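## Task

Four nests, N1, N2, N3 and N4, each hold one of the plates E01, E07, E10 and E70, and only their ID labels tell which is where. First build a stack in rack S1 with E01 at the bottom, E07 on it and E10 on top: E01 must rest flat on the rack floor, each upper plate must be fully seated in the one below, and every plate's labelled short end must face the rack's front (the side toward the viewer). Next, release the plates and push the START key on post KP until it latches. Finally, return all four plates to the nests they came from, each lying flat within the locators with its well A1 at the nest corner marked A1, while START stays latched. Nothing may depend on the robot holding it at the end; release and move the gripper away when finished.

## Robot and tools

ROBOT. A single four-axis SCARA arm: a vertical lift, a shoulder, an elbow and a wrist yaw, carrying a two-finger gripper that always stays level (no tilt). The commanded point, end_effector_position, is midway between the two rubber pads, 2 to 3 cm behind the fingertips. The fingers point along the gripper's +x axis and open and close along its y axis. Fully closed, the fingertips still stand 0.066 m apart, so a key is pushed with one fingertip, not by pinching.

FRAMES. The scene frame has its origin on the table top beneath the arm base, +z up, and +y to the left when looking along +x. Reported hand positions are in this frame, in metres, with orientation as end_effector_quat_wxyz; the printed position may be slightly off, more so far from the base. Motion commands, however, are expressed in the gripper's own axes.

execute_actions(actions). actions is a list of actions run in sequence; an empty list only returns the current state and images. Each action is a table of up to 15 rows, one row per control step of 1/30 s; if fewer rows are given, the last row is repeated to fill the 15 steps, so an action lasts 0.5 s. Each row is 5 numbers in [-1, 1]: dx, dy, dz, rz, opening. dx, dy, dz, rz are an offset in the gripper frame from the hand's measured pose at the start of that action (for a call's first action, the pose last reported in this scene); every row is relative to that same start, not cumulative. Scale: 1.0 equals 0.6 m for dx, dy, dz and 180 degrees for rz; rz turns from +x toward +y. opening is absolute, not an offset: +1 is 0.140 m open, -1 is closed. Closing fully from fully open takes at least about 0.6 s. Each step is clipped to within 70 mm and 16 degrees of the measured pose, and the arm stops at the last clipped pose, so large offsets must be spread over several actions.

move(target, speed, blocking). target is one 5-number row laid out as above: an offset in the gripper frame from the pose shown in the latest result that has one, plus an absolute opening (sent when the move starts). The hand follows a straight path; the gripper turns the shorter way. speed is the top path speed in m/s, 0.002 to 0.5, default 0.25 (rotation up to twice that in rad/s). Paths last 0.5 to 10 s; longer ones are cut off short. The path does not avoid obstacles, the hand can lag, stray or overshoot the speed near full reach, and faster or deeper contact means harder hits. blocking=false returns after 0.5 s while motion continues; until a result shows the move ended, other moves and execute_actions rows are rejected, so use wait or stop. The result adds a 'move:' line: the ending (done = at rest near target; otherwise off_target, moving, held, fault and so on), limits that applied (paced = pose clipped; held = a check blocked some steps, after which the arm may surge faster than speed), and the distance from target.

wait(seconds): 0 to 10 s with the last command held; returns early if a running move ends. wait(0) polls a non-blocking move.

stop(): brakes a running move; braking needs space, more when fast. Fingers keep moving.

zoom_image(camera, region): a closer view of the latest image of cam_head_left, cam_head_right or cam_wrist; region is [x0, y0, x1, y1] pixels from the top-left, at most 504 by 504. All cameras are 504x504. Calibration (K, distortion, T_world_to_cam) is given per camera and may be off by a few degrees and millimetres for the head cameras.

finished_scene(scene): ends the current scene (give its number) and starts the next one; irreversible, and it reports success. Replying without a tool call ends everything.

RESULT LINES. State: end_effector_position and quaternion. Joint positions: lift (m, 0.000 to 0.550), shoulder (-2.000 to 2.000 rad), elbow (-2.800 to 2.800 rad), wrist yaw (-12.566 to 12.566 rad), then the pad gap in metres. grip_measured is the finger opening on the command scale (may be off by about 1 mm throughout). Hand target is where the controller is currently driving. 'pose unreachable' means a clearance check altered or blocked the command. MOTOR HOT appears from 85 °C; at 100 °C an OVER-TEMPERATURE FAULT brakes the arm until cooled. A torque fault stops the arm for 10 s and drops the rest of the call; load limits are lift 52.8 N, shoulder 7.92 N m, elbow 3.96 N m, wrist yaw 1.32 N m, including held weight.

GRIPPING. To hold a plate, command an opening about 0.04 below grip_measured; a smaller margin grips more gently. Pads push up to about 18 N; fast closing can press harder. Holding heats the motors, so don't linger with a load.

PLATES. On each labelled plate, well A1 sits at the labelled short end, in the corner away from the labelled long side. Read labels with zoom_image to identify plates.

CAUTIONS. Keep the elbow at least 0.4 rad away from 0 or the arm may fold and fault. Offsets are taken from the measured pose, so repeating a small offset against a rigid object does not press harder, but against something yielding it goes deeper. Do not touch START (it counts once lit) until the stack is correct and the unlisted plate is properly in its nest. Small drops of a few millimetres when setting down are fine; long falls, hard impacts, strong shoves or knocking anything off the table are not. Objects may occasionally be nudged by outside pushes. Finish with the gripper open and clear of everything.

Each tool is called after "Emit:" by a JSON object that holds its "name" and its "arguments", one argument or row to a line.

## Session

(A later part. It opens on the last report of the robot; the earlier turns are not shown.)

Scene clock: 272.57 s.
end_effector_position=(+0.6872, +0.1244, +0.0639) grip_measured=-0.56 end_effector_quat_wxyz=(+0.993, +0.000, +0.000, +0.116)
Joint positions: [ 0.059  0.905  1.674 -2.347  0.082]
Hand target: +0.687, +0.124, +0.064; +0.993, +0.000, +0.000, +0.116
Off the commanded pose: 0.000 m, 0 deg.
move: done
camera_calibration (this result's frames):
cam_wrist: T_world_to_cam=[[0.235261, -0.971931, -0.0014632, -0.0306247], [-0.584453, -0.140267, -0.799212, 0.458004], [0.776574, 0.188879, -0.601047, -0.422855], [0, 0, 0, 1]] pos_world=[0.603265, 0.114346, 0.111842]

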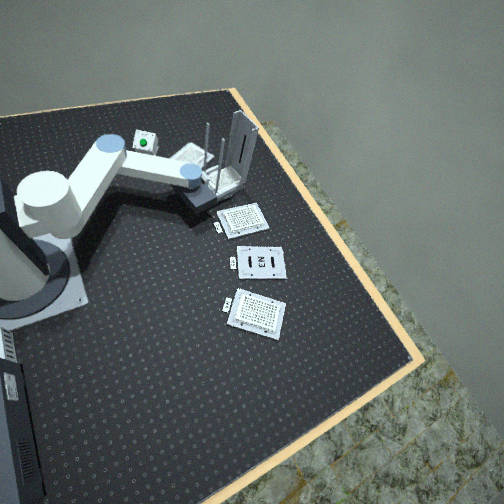

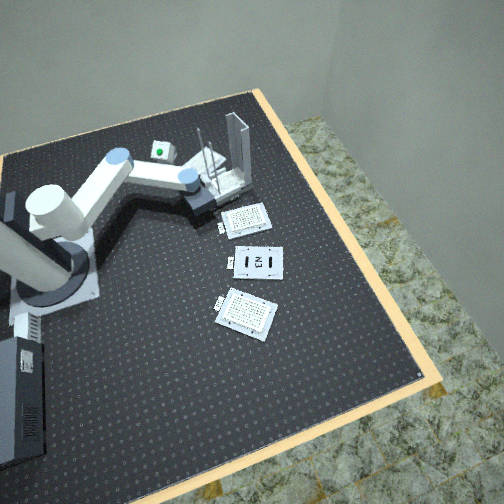

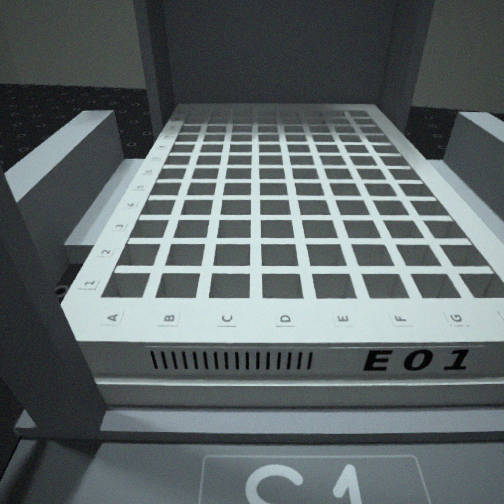

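Emit:
{"name": "execute_actions", "arguments": {
  "actions": [
    [[0, 0, 0, 0, 0.4]],
    [[0, 0, 0, 0, 0.4]]
  ]
}}

Emit:
{"name": "move", "arguments": {
  "target": [-0.2167, 0, 0, 0, 0.4],
  "speed": 0.2
}}

Emit:
{"name": "move", "arguments": {
  "target": [-0.1552, -0.7568, 0, -0.3033, 1],
  "speed": 0.4
}}

Scene clock: 283.07 s.
end_effector_position=(+0.6872, +0.1244, +0.0640) grip_measured=+0.40 end_effector_quat_wxyz=(+0.993, +0.000, +0.000, +0.116)
Joint positions: [ 0.059  0.905  1.674 -2.347  0.118]
Hand target: +0.687, +0.124, +0.064; +0.993, +0.000, +0.000, +0.116
Off the commanded pose: 0.000 m, 0 deg.
camera_calibration (this result's frames):
cam_wrist: T_world_to_cam=[[0.235292, -0.971924, -0.0014632, -0.0306375], [-0.584448, -0.140286, -0.799212, 0.458031], [0.776568, 0.188904, -0.601047, -0.422843], [0, 0, 0, 1]] pos_world=[0.60327, 0.114354, 0.111871]

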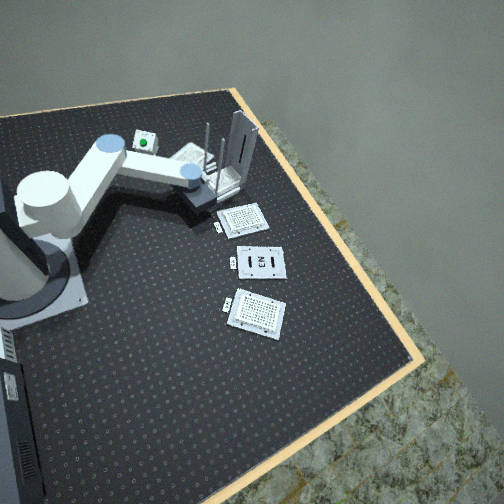

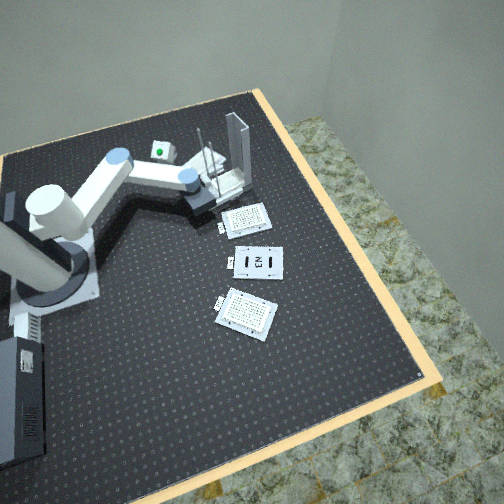

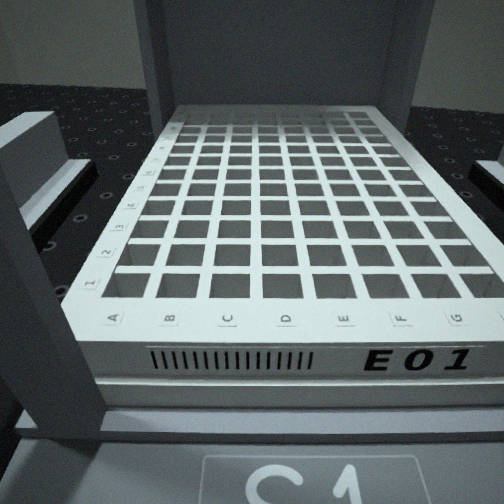

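Scene clock: 284.07 s.
end_effector_position=(+0.5606, +0.0944, +0.0640) grip_measured=+0.40 end_effector_quat_wxyz=(+0.993, +0.000, +0.000, +0.116)
Joint positions: [ 0.059  1.168  1.023 -1.959  0.118]
Hand target: +0.561, +0.094, +0.064; +0.993, +0.000, +0.000, +0.116
Off the commanded pose: 0.000 m, 0 deg.
move: done
camera_calibration (this result's frames):
cam_wrist: T_world_to_cam=[[0.234971, -0.972001, -0.0014632, -0.0298251], [-0.584495, -0.140092, -0.799212, 0.379836], [0.77663, 0.188647, -0.601047, -0.318877], [0, 0, 0, 1]] pos_world=[0.476669, 0.084377, 0.111866]

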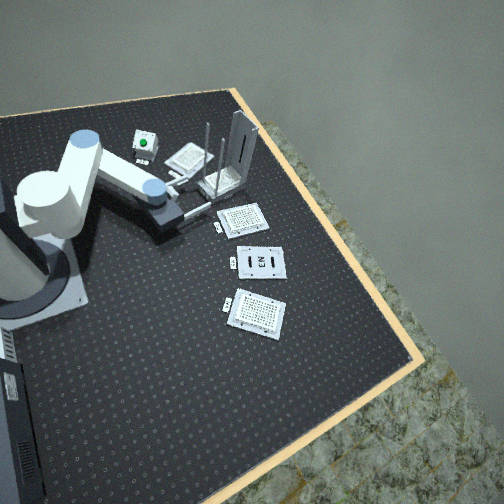

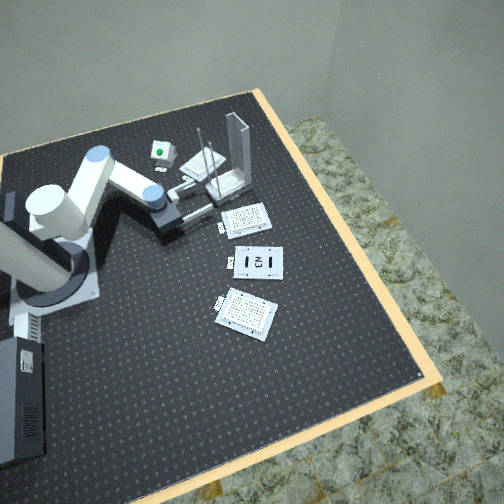

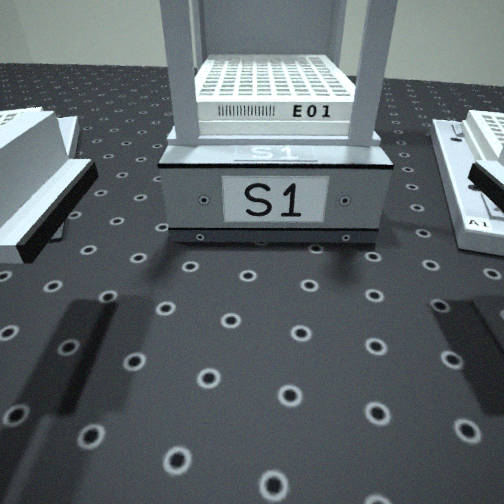

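Scene clock: 285.83 s.
end_effector_position=(+0.5745, -0.3688, +0.0640) grip_measured=+1.00 end_effector_quat_wxyz=(+0.936, +0.000, +0.000, -0.353)
Joint positions: [ 0.059 -0.132  1.773 -2.362  0.14 ]
Hand target: +0.575, -0.369, +0.064; +0.936, +0.000, +0.000, -0.353
Off the commanded pose: 0.000 m, 0 deg.
move: done
camera_calibration (this result's frames):
cam_wrist: T_world_to_cam=[[-0.65601, -0.754751, -0.0014632, 0.108638], [-0.452874, 0.395176, -0.799212, 0.444869], [0.603784, -0.523629, -0.601047, -0.405666], [0, 0, 0, 1]] pos_world=[0.517672, -0.306226, 0.111879]

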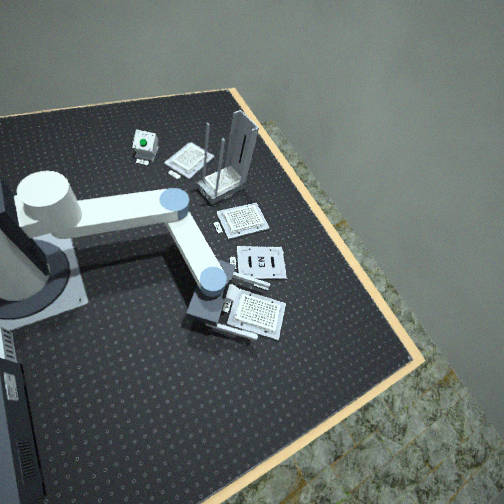

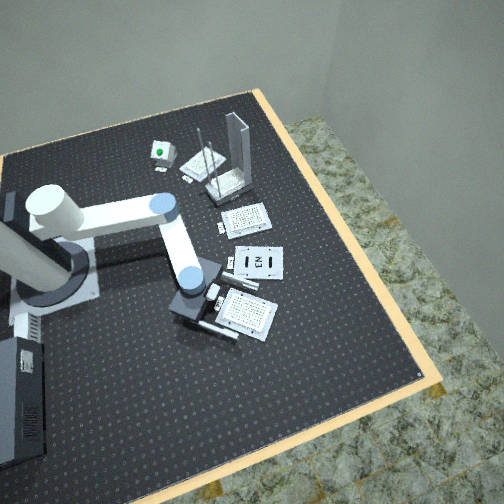

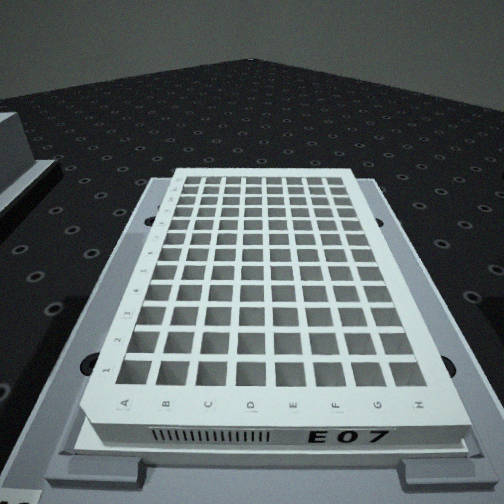

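Emit:
{"name": "move", "arguments": {
  "target": [0.0048, 0.009, -0.05, -0.0022, -0.15],
  "speed": 0.08
}}

Emit:
{"name": "execute_actions", "arguments": {
  "actions": [
    [[0, 0, 0, 0, -0.5]],
    [[0, 0, 0, 0, -0.61]]
  ]
}}

Scene clock: 292.40 s.
end_effector_position=(+0.5802, -0.3666, +0.0339) grip_measured=-0.15 end_effector_quat_wxyz=(+0.935, +0.000, +0.000, -0.356)
Joint positions: [ 0.029 -0.124  1.79  -2.394  0.097]
Hand target: +0.580, -0.367, +0.034; +0.935, +0.000, +0.000, -0.356
Off the commanded pose: 0.000 m, 0 deg.
move: done
camera_calibration (this result's frames):
cam_wrist: T_world_to_cam=[[-0.661039, -0.75035, -0.0014632, 0.118524], [-0.450224, 0.398194, -0.799212, 0.422149], [0.600272, -0.527652, -0.601047, -0.425491], [0, 0, 0, 1]] pos_world=[0.523821, -0.303673, 0.0818204]

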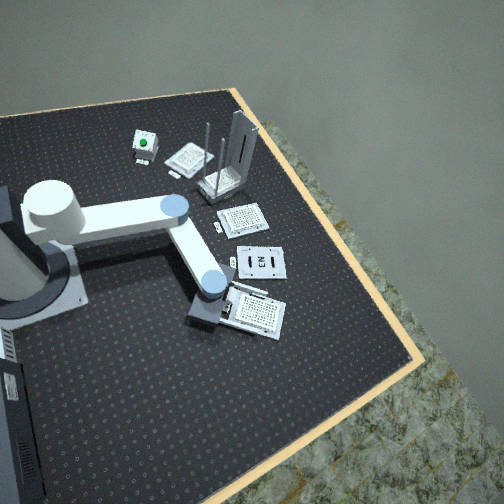

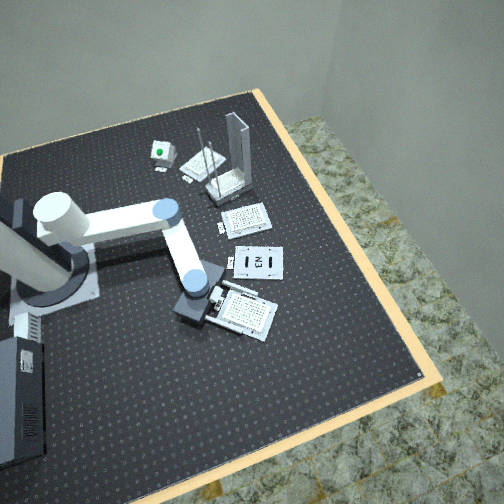

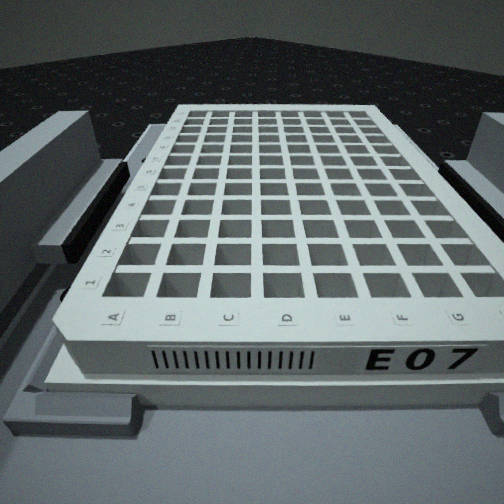

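Scene clock: 293.40 s.
end_effector_position=(+0.5802, -0.3666, +0.0339) grip_measured=-0.56 end_effector_quat_wxyz=(+0.935, +0.000, +0.000, -0.356)
Joint positions: [ 0.029 -0.124  1.79  -2.394  0.082]
Hand target: +0.580, -0.367, +0.034; +0.935, +0.000, +0.000, -0.356
Off the commanded pose: 0.000 m, 0 deg.
camera_calibration (this result's frames):
cam_wrist: T_world_to_cam=[[-0.661044, -0.750346, -0.0014632, 0.118526], [-0.450221, 0.398197, -0.799212, 0.422148], [0.600268, -0.527656, -0.601047, -0.425489], [0, 0, 0, 1]] pos_world=[0.523818, -0.303675, 0.0818205]

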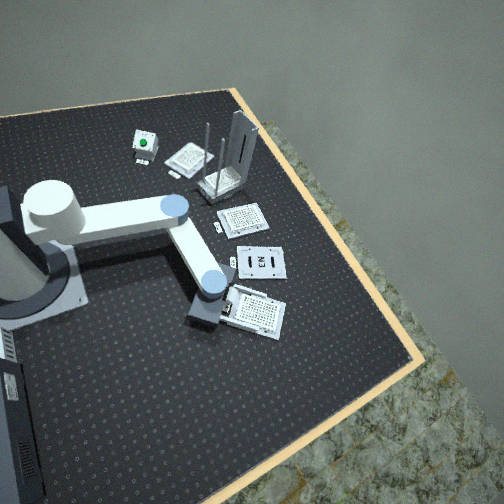

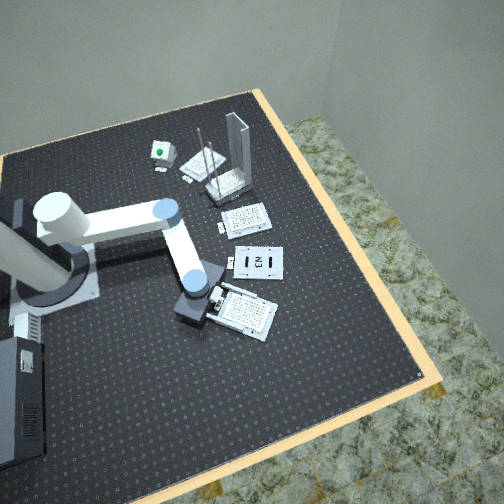

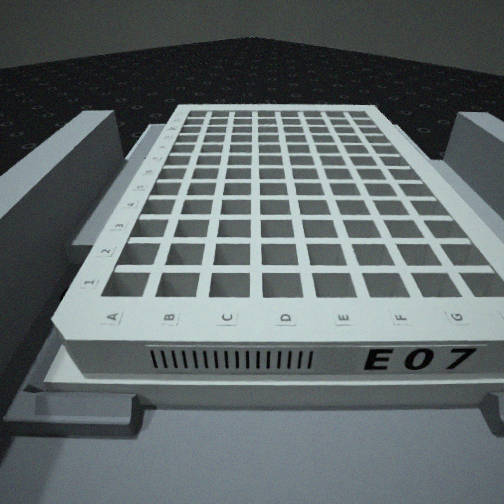

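Emit:
{"name": "move", "arguments": {
  "target": [0, 0, 0.4935, 0, -0.61],
  "speed": 0.35
}}

Emit:
{"name": "move", "arguments": {
  "target": [-0.4115, 0.7292, 0, 0.3055, -0.61],
  "speed": 0.35
}}

Scene clock: 299.00 s.
end_effector_position=(+0.5802, -0.3666, +0.3301) grip_measured=-0.56 end_effector_quat_wxyz=(+0.935, +0.000, +0.000, -0.356)
Joint positions: [ 0.325 -0.124  1.79  -2.394  0.082]
Hand target: +0.580, -0.367, +0.330; +0.935, +0.000, +0.000, -0.356
Off the commanded pose: 0.000 m, 0 deg.
move: done
camera_calibration (this result's frames):
cam_wrist: T_world_to_cam=[[-0.661005, -0.75038, -0.0014632, 0.118937], [-0.450242, 0.398173, -0.799212, 0.658842], [0.600296, -0.527624, -0.601047, -0.247504], [0, 0, 0, 1]] pos_world=[0.523832, -0.303674, 0.377967]

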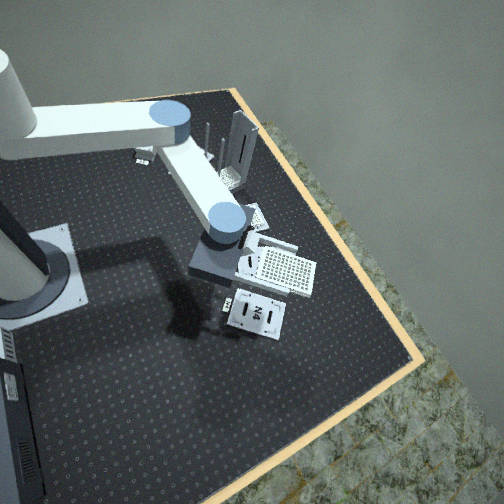

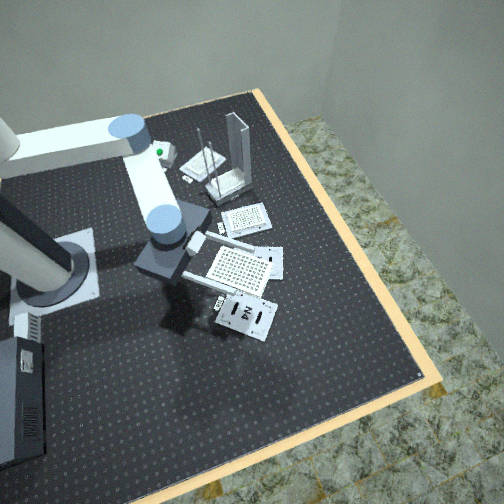

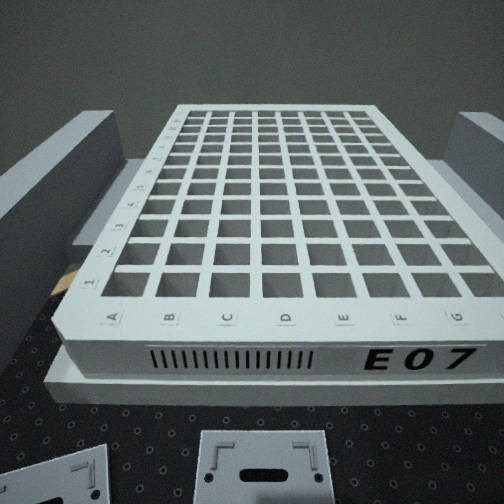

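Scene clock: 300.83 s.
end_effector_position=(+0.6866, +0.1245, +0.3301) grip_measured=-0.56 end_effector_quat_wxyz=(+0.993, +0.000, +0.000, +0.116)
Joint positions: [ 0.325  0.907  1.671 -2.345  0.082]
Hand target: +0.687, +0.124, +0.330; +0.993, +0.000, +0.000, +0.116
Off the commanded pose: 0.000 m, 0 deg.
move: done
camera_calibration (this result's frames):
cam_wrist: T_world_to_cam=[[0.236021, -0.971747, -0.0014632, -0.0306172], [-0.584343, -0.140724, -0.799212, 0.670323], [0.776426, 0.189486, -0.601047, -0.262416], [0, 0, 0, 1]] pos_world=[0.602671, 0.114302, 0.377961]

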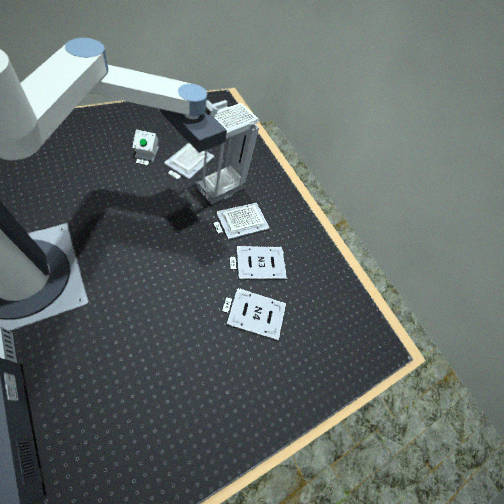

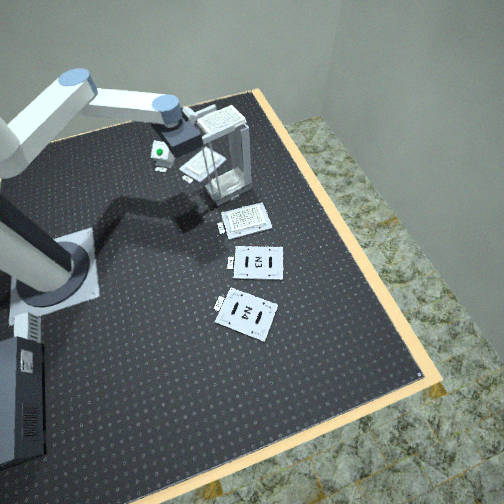

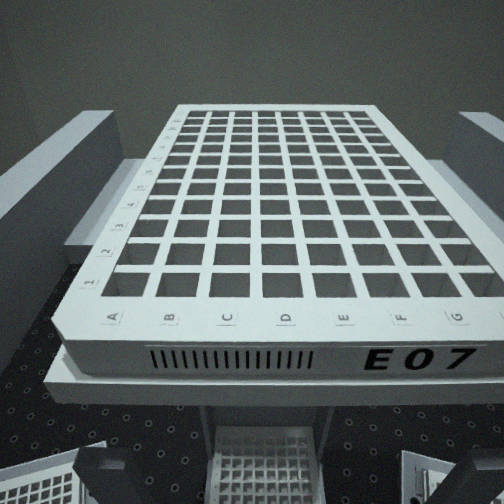

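Emit:
{"name": "move", "arguments": {
  "target": [0.0004, -0.0003, -0.037, 0, -0.61],
  "speed": 0.02
}}

Scene clock: 303.77 s.
end_effector_position=(+0.6868, +0.1244, +0.3078) grip_measured=-0.56 end_effector_quat_wxyz=(+0.993, +0.000, +0.000, +0.116)
Joint positions: [ 0.303  0.906  1.672 -2.345  0.082]
Hand target: +0.687, +0.124, +0.308; +0.993, +0.000, +0.000, +0.116
Off the commanded pose: 0.000 m, 0 deg.
move: done
camera_calibration (this result's frames):
cam_wrist: T_world_to_cam=[[0.236194, -0.971705, -0.0014632, -0.0308919], [-0.584318, -0.140827, -0.799212, 0.652664], [0.776392, 0.189624, -0.601047, -0.275964], [0, 0, 0, 1]] pos_world=[0.602916, 0.114225, 0.355704]

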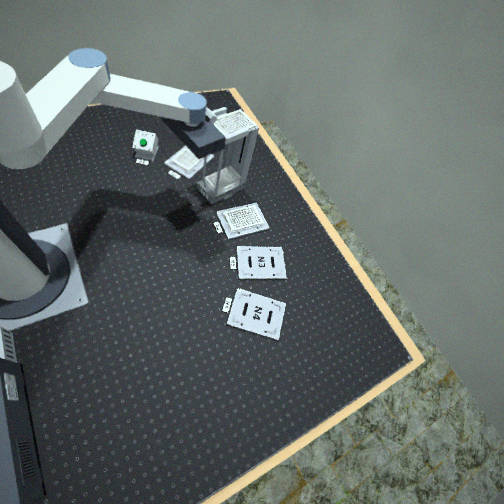

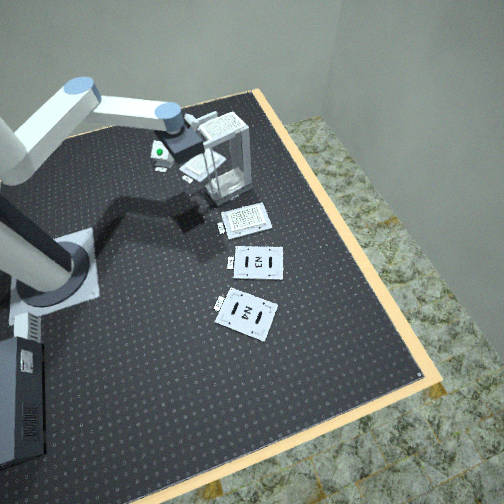

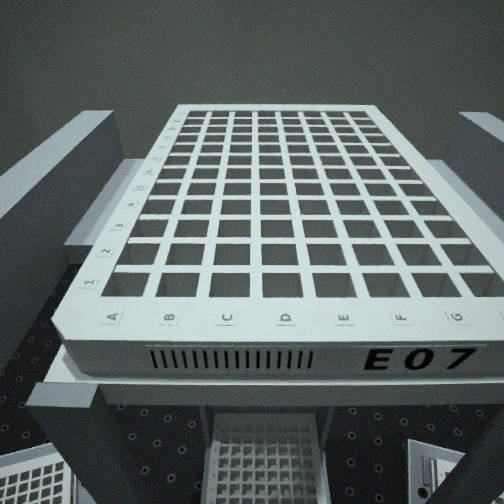

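Emit:
{"name": "move", "arguments": {
  "target": [0, 0, -0.365, 0, -0.61],
  "speed": 0.15
}}

Emit:
{"name": "move", "arguments": {
  "target": [0, 0, -0.02, 0, -0.61],
  "speed": 0.01
}}

Scene clock: 307.33 s.
end_effector_position=(+0.6868, +0.1244, +0.0887) grip_measured=-0.56 end_effector_quat_wxyz=(+0.993, +0.000, +0.000, +0.116)
Joint positions: [ 0.084  0.906  1.672 -2.345  0.082]
Hand target: +0.687, +0.124, +0.089; +0.993, +0.000, +0.000, +0.116
Off the commanded pose: 0.000 m, 0 deg.
move: done
camera_calibration (this result's frames):
cam_wrist: T_world_to_cam=[[0.236197, -0.971704, -0.0014632, -0.0312151], [-0.584317, -0.140829, -0.799212, 0.477579], [0.776392, 0.189626, -0.601047, -0.40764], [0, 0, 0, 1]] pos_world=[0.602919, 0.114225, 0.136631]

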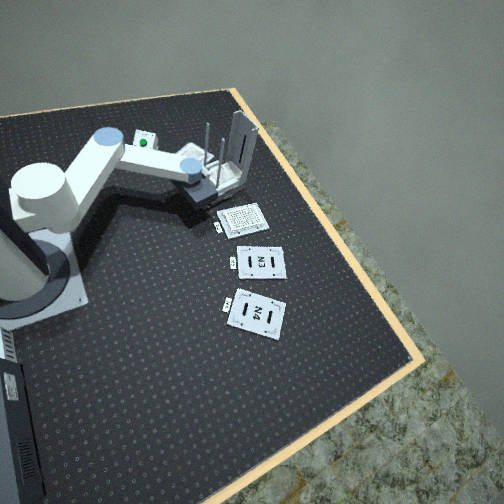

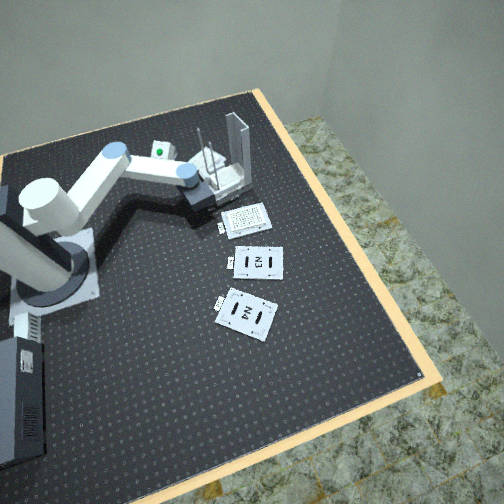

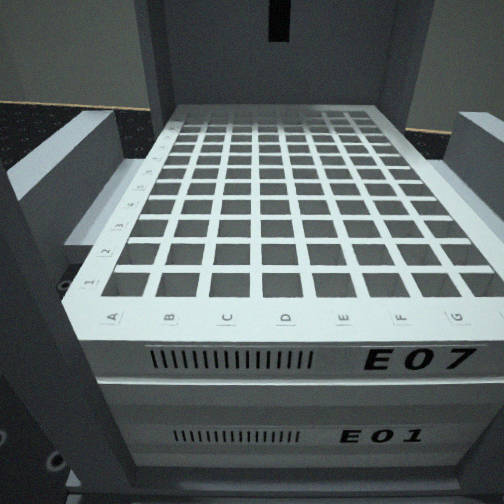

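Scene clock: 308.77 s.
end_effector_position=(+0.6868, +0.1244, +0.0767) grip_measured=-0.56 end_effector_quat_wxyz=(+0.993, +0.000, +0.000, +0.116)
Joint positions: [ 0.072  0.906  1.672 -2.345  0.082]
Hand target: +0.687, +0.124, +0.077; +0.993, +0.000, +0.000, +0.116
Off the commanded pose: 0.000 m, 0 deg.
move: done
camera_calibration (this result's frames):
cam_wrist: T_world_to_cam=[[0.236199, -0.971704, -0.0014632, -0.0312337], [-0.584317, -0.140831, -0.799212, 0.467984], [0.776391, 0.189628, -0.601047, -0.414857], [0, 0, 0, 1]] pos_world=[0.602919, 0.114225, 0.124624]

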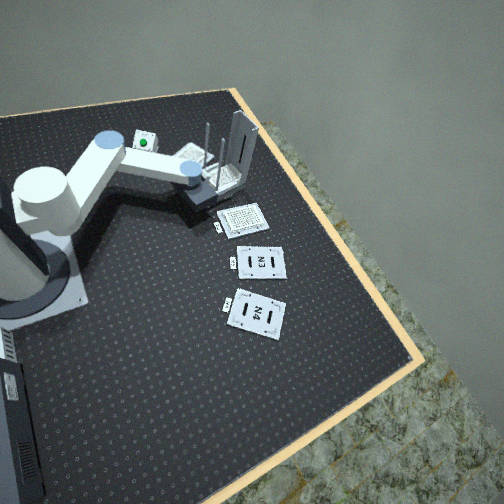

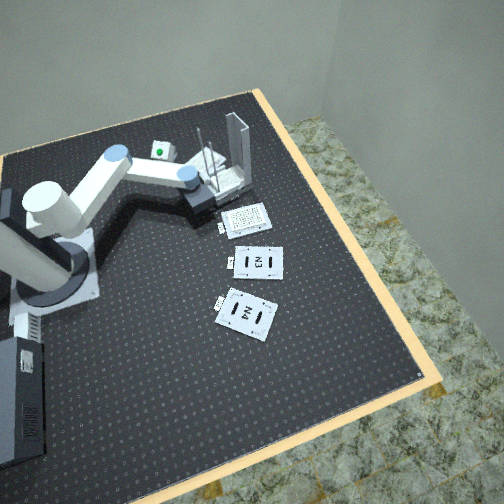

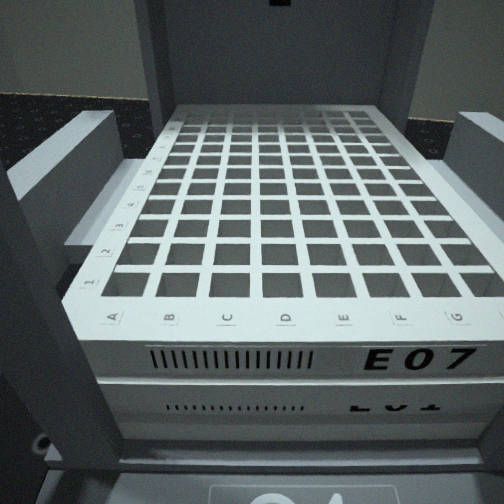

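Emit:
{"name": "move", "arguments": {
  "target": [0, 0, -0.004, 0, -0.61],
  "speed": 0.006
}}

Scene clock: 313.10 s.
end_effector_position=(+0.6868, +0.1244, +0.0758) grip_measured=-0.56 end_effector_quat_wxyz=(+0.993, +0.000, +0.000, +0.116)
Joint positions: [ 0.071  0.906  1.672 -2.344  0.082]
Hand target: +0.687, +0.124, +0.074; +0.993, +0.000, +0.000, +0.116
Off the commanded pose: 0.001 m, 0 deg.
move: done
camera_calibration (this result's frames):
cam_wrist: T_world_to_cam=[[0.23629, -0.971682, -0.0014632, -0.0312929], [-0.584304, -0.140885, -0.799212, 0.467238], [0.776374, 0.189701, -0.601047, -0.415367], [0, 0, 0, 1]] pos_world=[0.602883, 0.114216, 0.123721]

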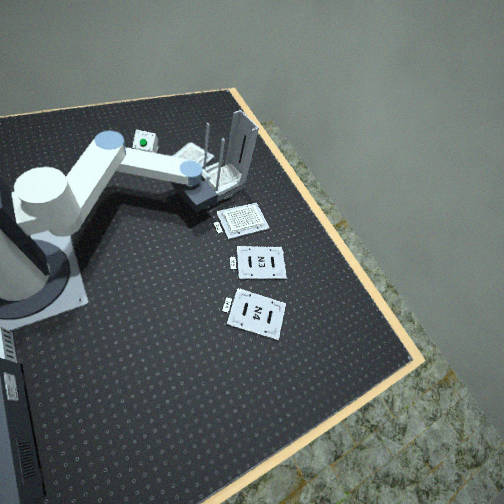

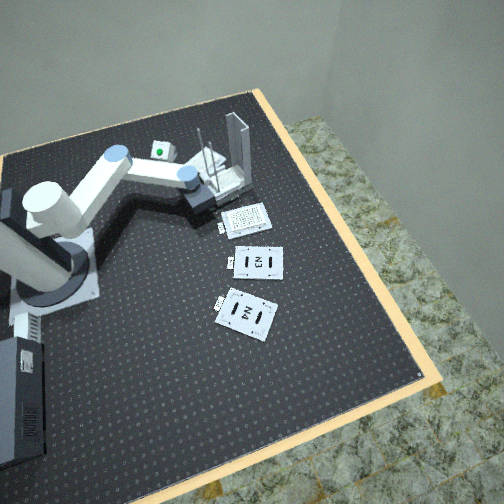

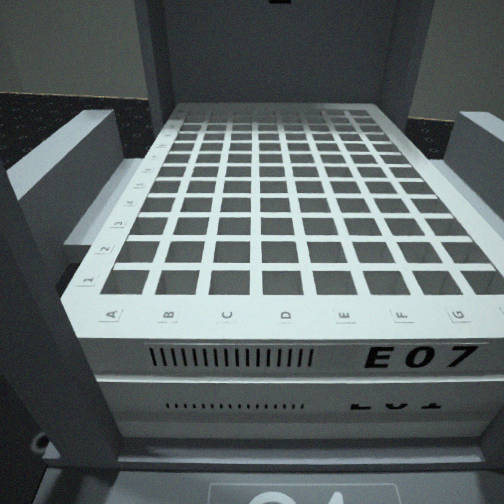

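Emit:
{"name": "execute_actions", "arguments": {
  "actions": [
    [[0, 0, 0.001, 0, 0.4]],
    [[0, 0, 0, 0, 0.4]]
  ]
}}

Emit:
{"name": "move", "arguments": {
  "target": [-0.21, 0, 0, 0, 0.4],
  "speed": 0.25
}}

Emit:
{"name": "move", "arguments": {
  "target": [-0.05, -0.22, -0.02, -0.0906, 0.4],
  "speed": 0.35
}}

Scene clock: 325.07 s.
end_effector_position=(+0.6868, +0.1244, +0.0765) grip_measured=+0.40 end_effector_quat_wxyz=(+0.993, +0.000, +0.000, +0.116)
Joint positions: [ 0.071  0.906  1.672 -2.344  0.118]
Hand target: +0.687, +0.124, +0.076; +0.993, +0.000, +0.000, +0.116
Off the commanded pose: 0.000 m, 0 deg.
camera_calibration (this result's frames):
cam_wrist: T_world_to_cam=[[0.236296, -0.97168, -0.0014632, -0.0312891], [-0.584303, -0.140889, -0.799212, 0.467768], [0.776372, 0.189706, -0.601047, -0.414976], [0, 0, 0, 1]] pos_world=[0.602888, 0.114224, 0.12438]

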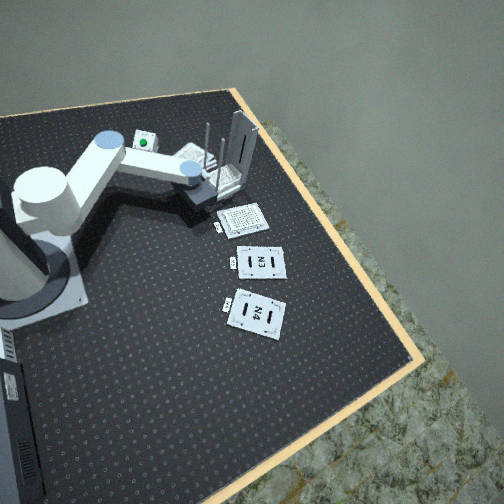

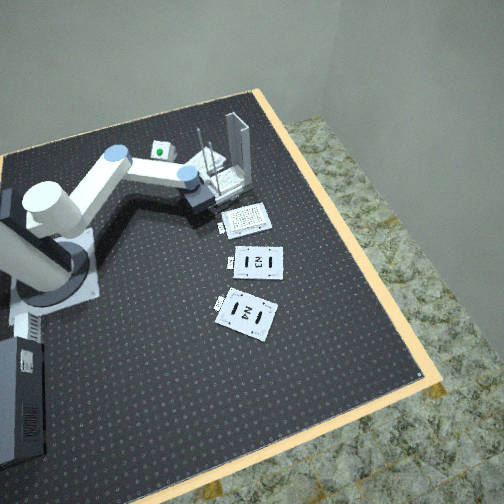

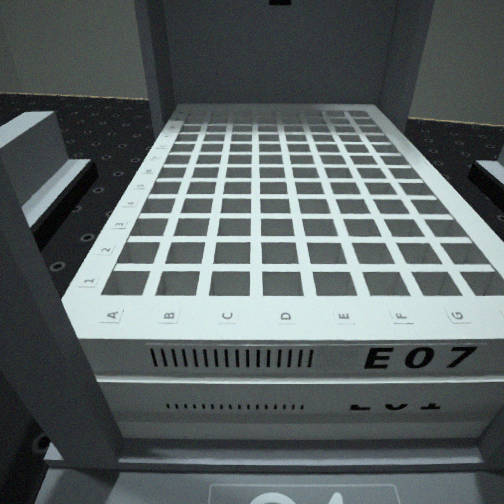

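Scene clock: 325.97 s.
end_effector_position=(+0.5641, +0.0952, +0.0765) grip_measured=+0.40 end_effector_quat_wxyz=(+0.993, +0.000, +0.000, +0.116)
Joint positions: [ 0.071  1.161  1.04  -1.968  0.118]
Hand target: +0.564, +0.095, +0.076; +0.993, +0.000, +0.000, +0.116
Off the commanded pose: 0.000 m, 0 deg.
move: done
camera_calibration (this result's frames):
cam_wrist: T_world_to_cam=[[0.235974, -0.971758, -0.0014632, -0.0304942], [-0.58435, -0.140696, -0.799212, 0.391987], [0.776435, 0.189448, -0.601047, -0.314224], [0, 0, 0, 1]] pos_world=[0.480228, 0.0850471, 0.124372]

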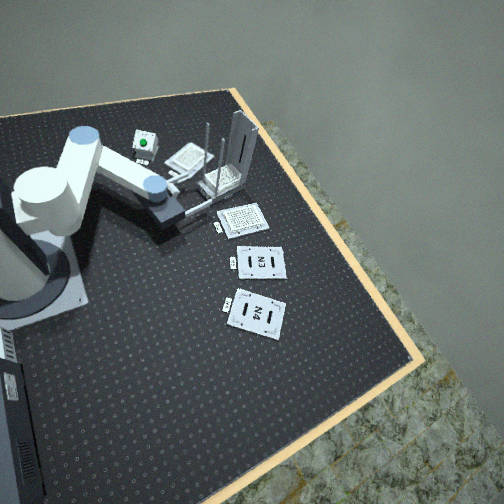

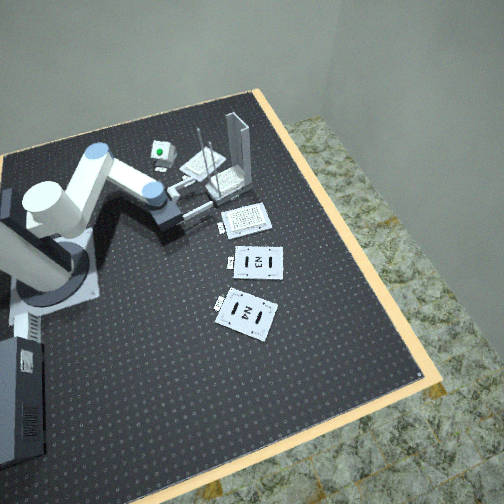

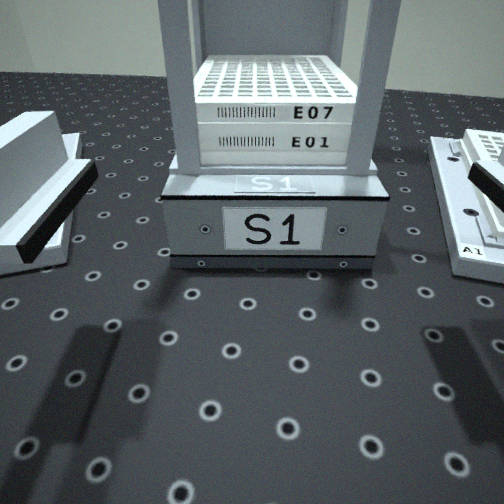

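Scene clock: 326.83 s.
end_effector_position=(+0.5654, -0.0402, +0.0645) grip_measured=+0.40 end_effector_quat_wxyz=(+1.000, +0.000, +0.000, -0.026)
Joint positions: [ 0.059  0.799  1.005 -1.855  0.118]
Hand target: +0.565, -0.040, +0.064; +1.000, +0.000, +0.000, -0.026
Off the commanded pose: 0.000 m, 0 deg.
move: done
camera_calibration (this result's frames):
cam_wrist: T_world_to_cam=[[-0.0466656, -0.998909, -0.0014632, -0.00366173], [-0.600338, 0.0292164, -0.799212, 0.379991], [0.798383, -0.0364173, -0.601047, -0.31827], [0, 0, 0, 1]] pos_world=[0.482054, -0.0263503, 0.112392]

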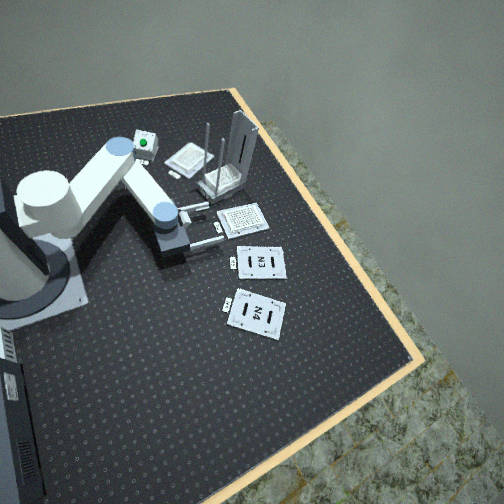

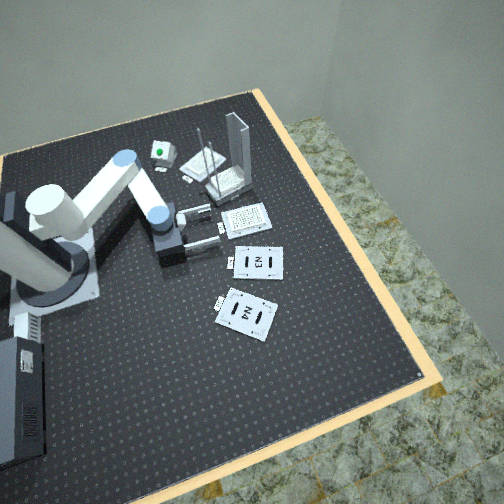

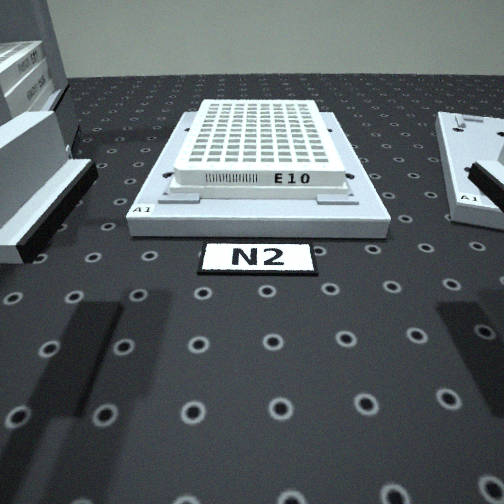

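Emit:
{"name": "move", "arguments": {
  "target": [0.2097, 0.0088, 0, -0.0039, 0.0],
  "speed": 0.25
}}

Emit:
{"name": "move", "arguments": {
  "target": [0, 0, -0.0508, 0, -0.15],
  "speed": 0.08
}}

Scene clock: 332.70 s.
end_effector_position=(+0.6914, -0.0414, +0.0645) grip_measured=+0.00 end_effector_quat_wxyz=(+0.999, +0.000, +0.000, -0.032)
Joint positions: [ 0.06   0.601  1.623 -2.287  0.103]
Hand target: +0.691, -0.041, +0.064; +0.999, +0.000, +0.000, -0.032
Off the commanded pose: 0.000 m, 0 deg.
move: done
camera_calibration (this result's frames):
cam_wrist: T_world_to_cam=[[-0.058558, -0.998283, -0.0014632, 0.00925813], [-0.599948, 0.0363636, -0.799212, 0.455693], [0.797893, -0.0459224, -0.601047, -0.418952], [0, 0, 0, 1]] pos_world=[0.608213, -0.0265677, 0.112399]

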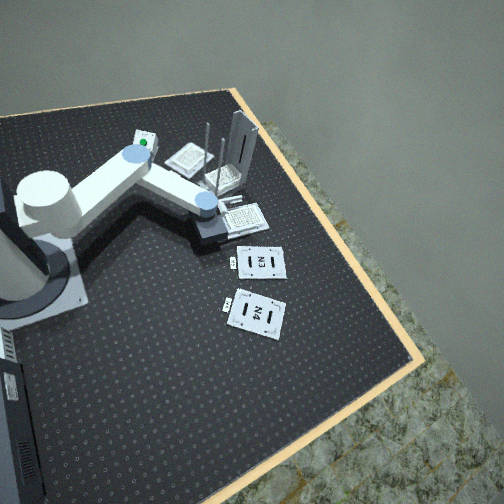

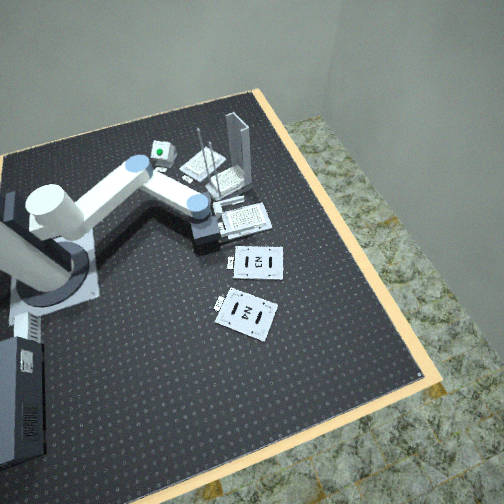

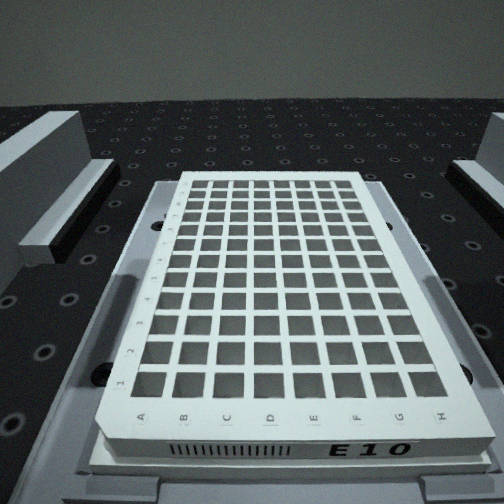

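Scene clock: 333.43 s.
end_effector_position=(+0.6914, -0.0414, +0.0340) grip_measured=-0.15 end_effector_quat_wxyz=(+0.999, +0.000, +0.000, -0.032)
Joint positions: [ 0.029  0.601  1.623 -2.287  0.097]
Hand target: +0.691, -0.041, +0.034; +0.999, +0.000, +0.000, -0.032
Off the commanded pose: 0.000 m, 0 deg.
move: done
camera_calibration (this result's frames):
cam_wrist: T_world_to_cam=[[-0.0585886, -0.998281, -0.0014632, 0.0092255], [-0.599947, 0.036382, -0.799212, 0.431283], [0.797892, -0.0459469, -0.601047, -0.437304], [0, 0, 0, 1]] pos_world=[0.608209, -0.026574, 0.0818603]

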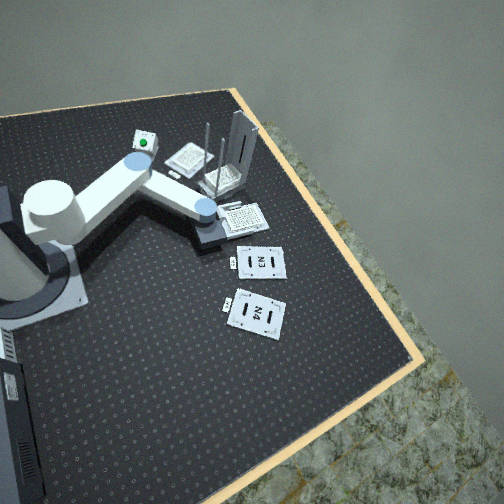

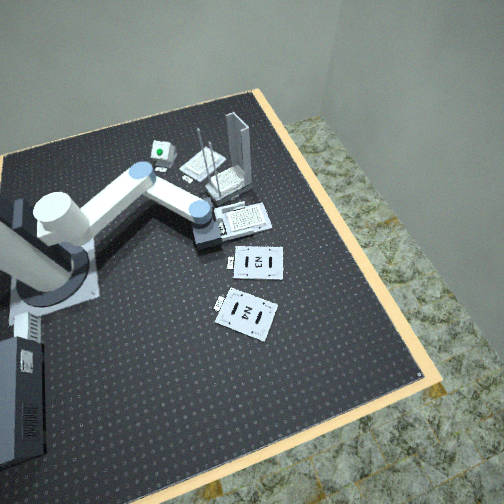

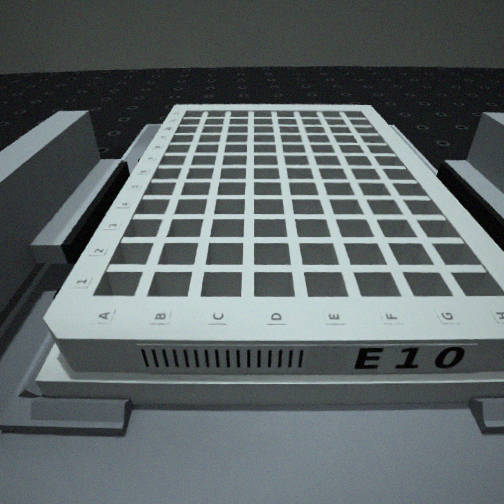

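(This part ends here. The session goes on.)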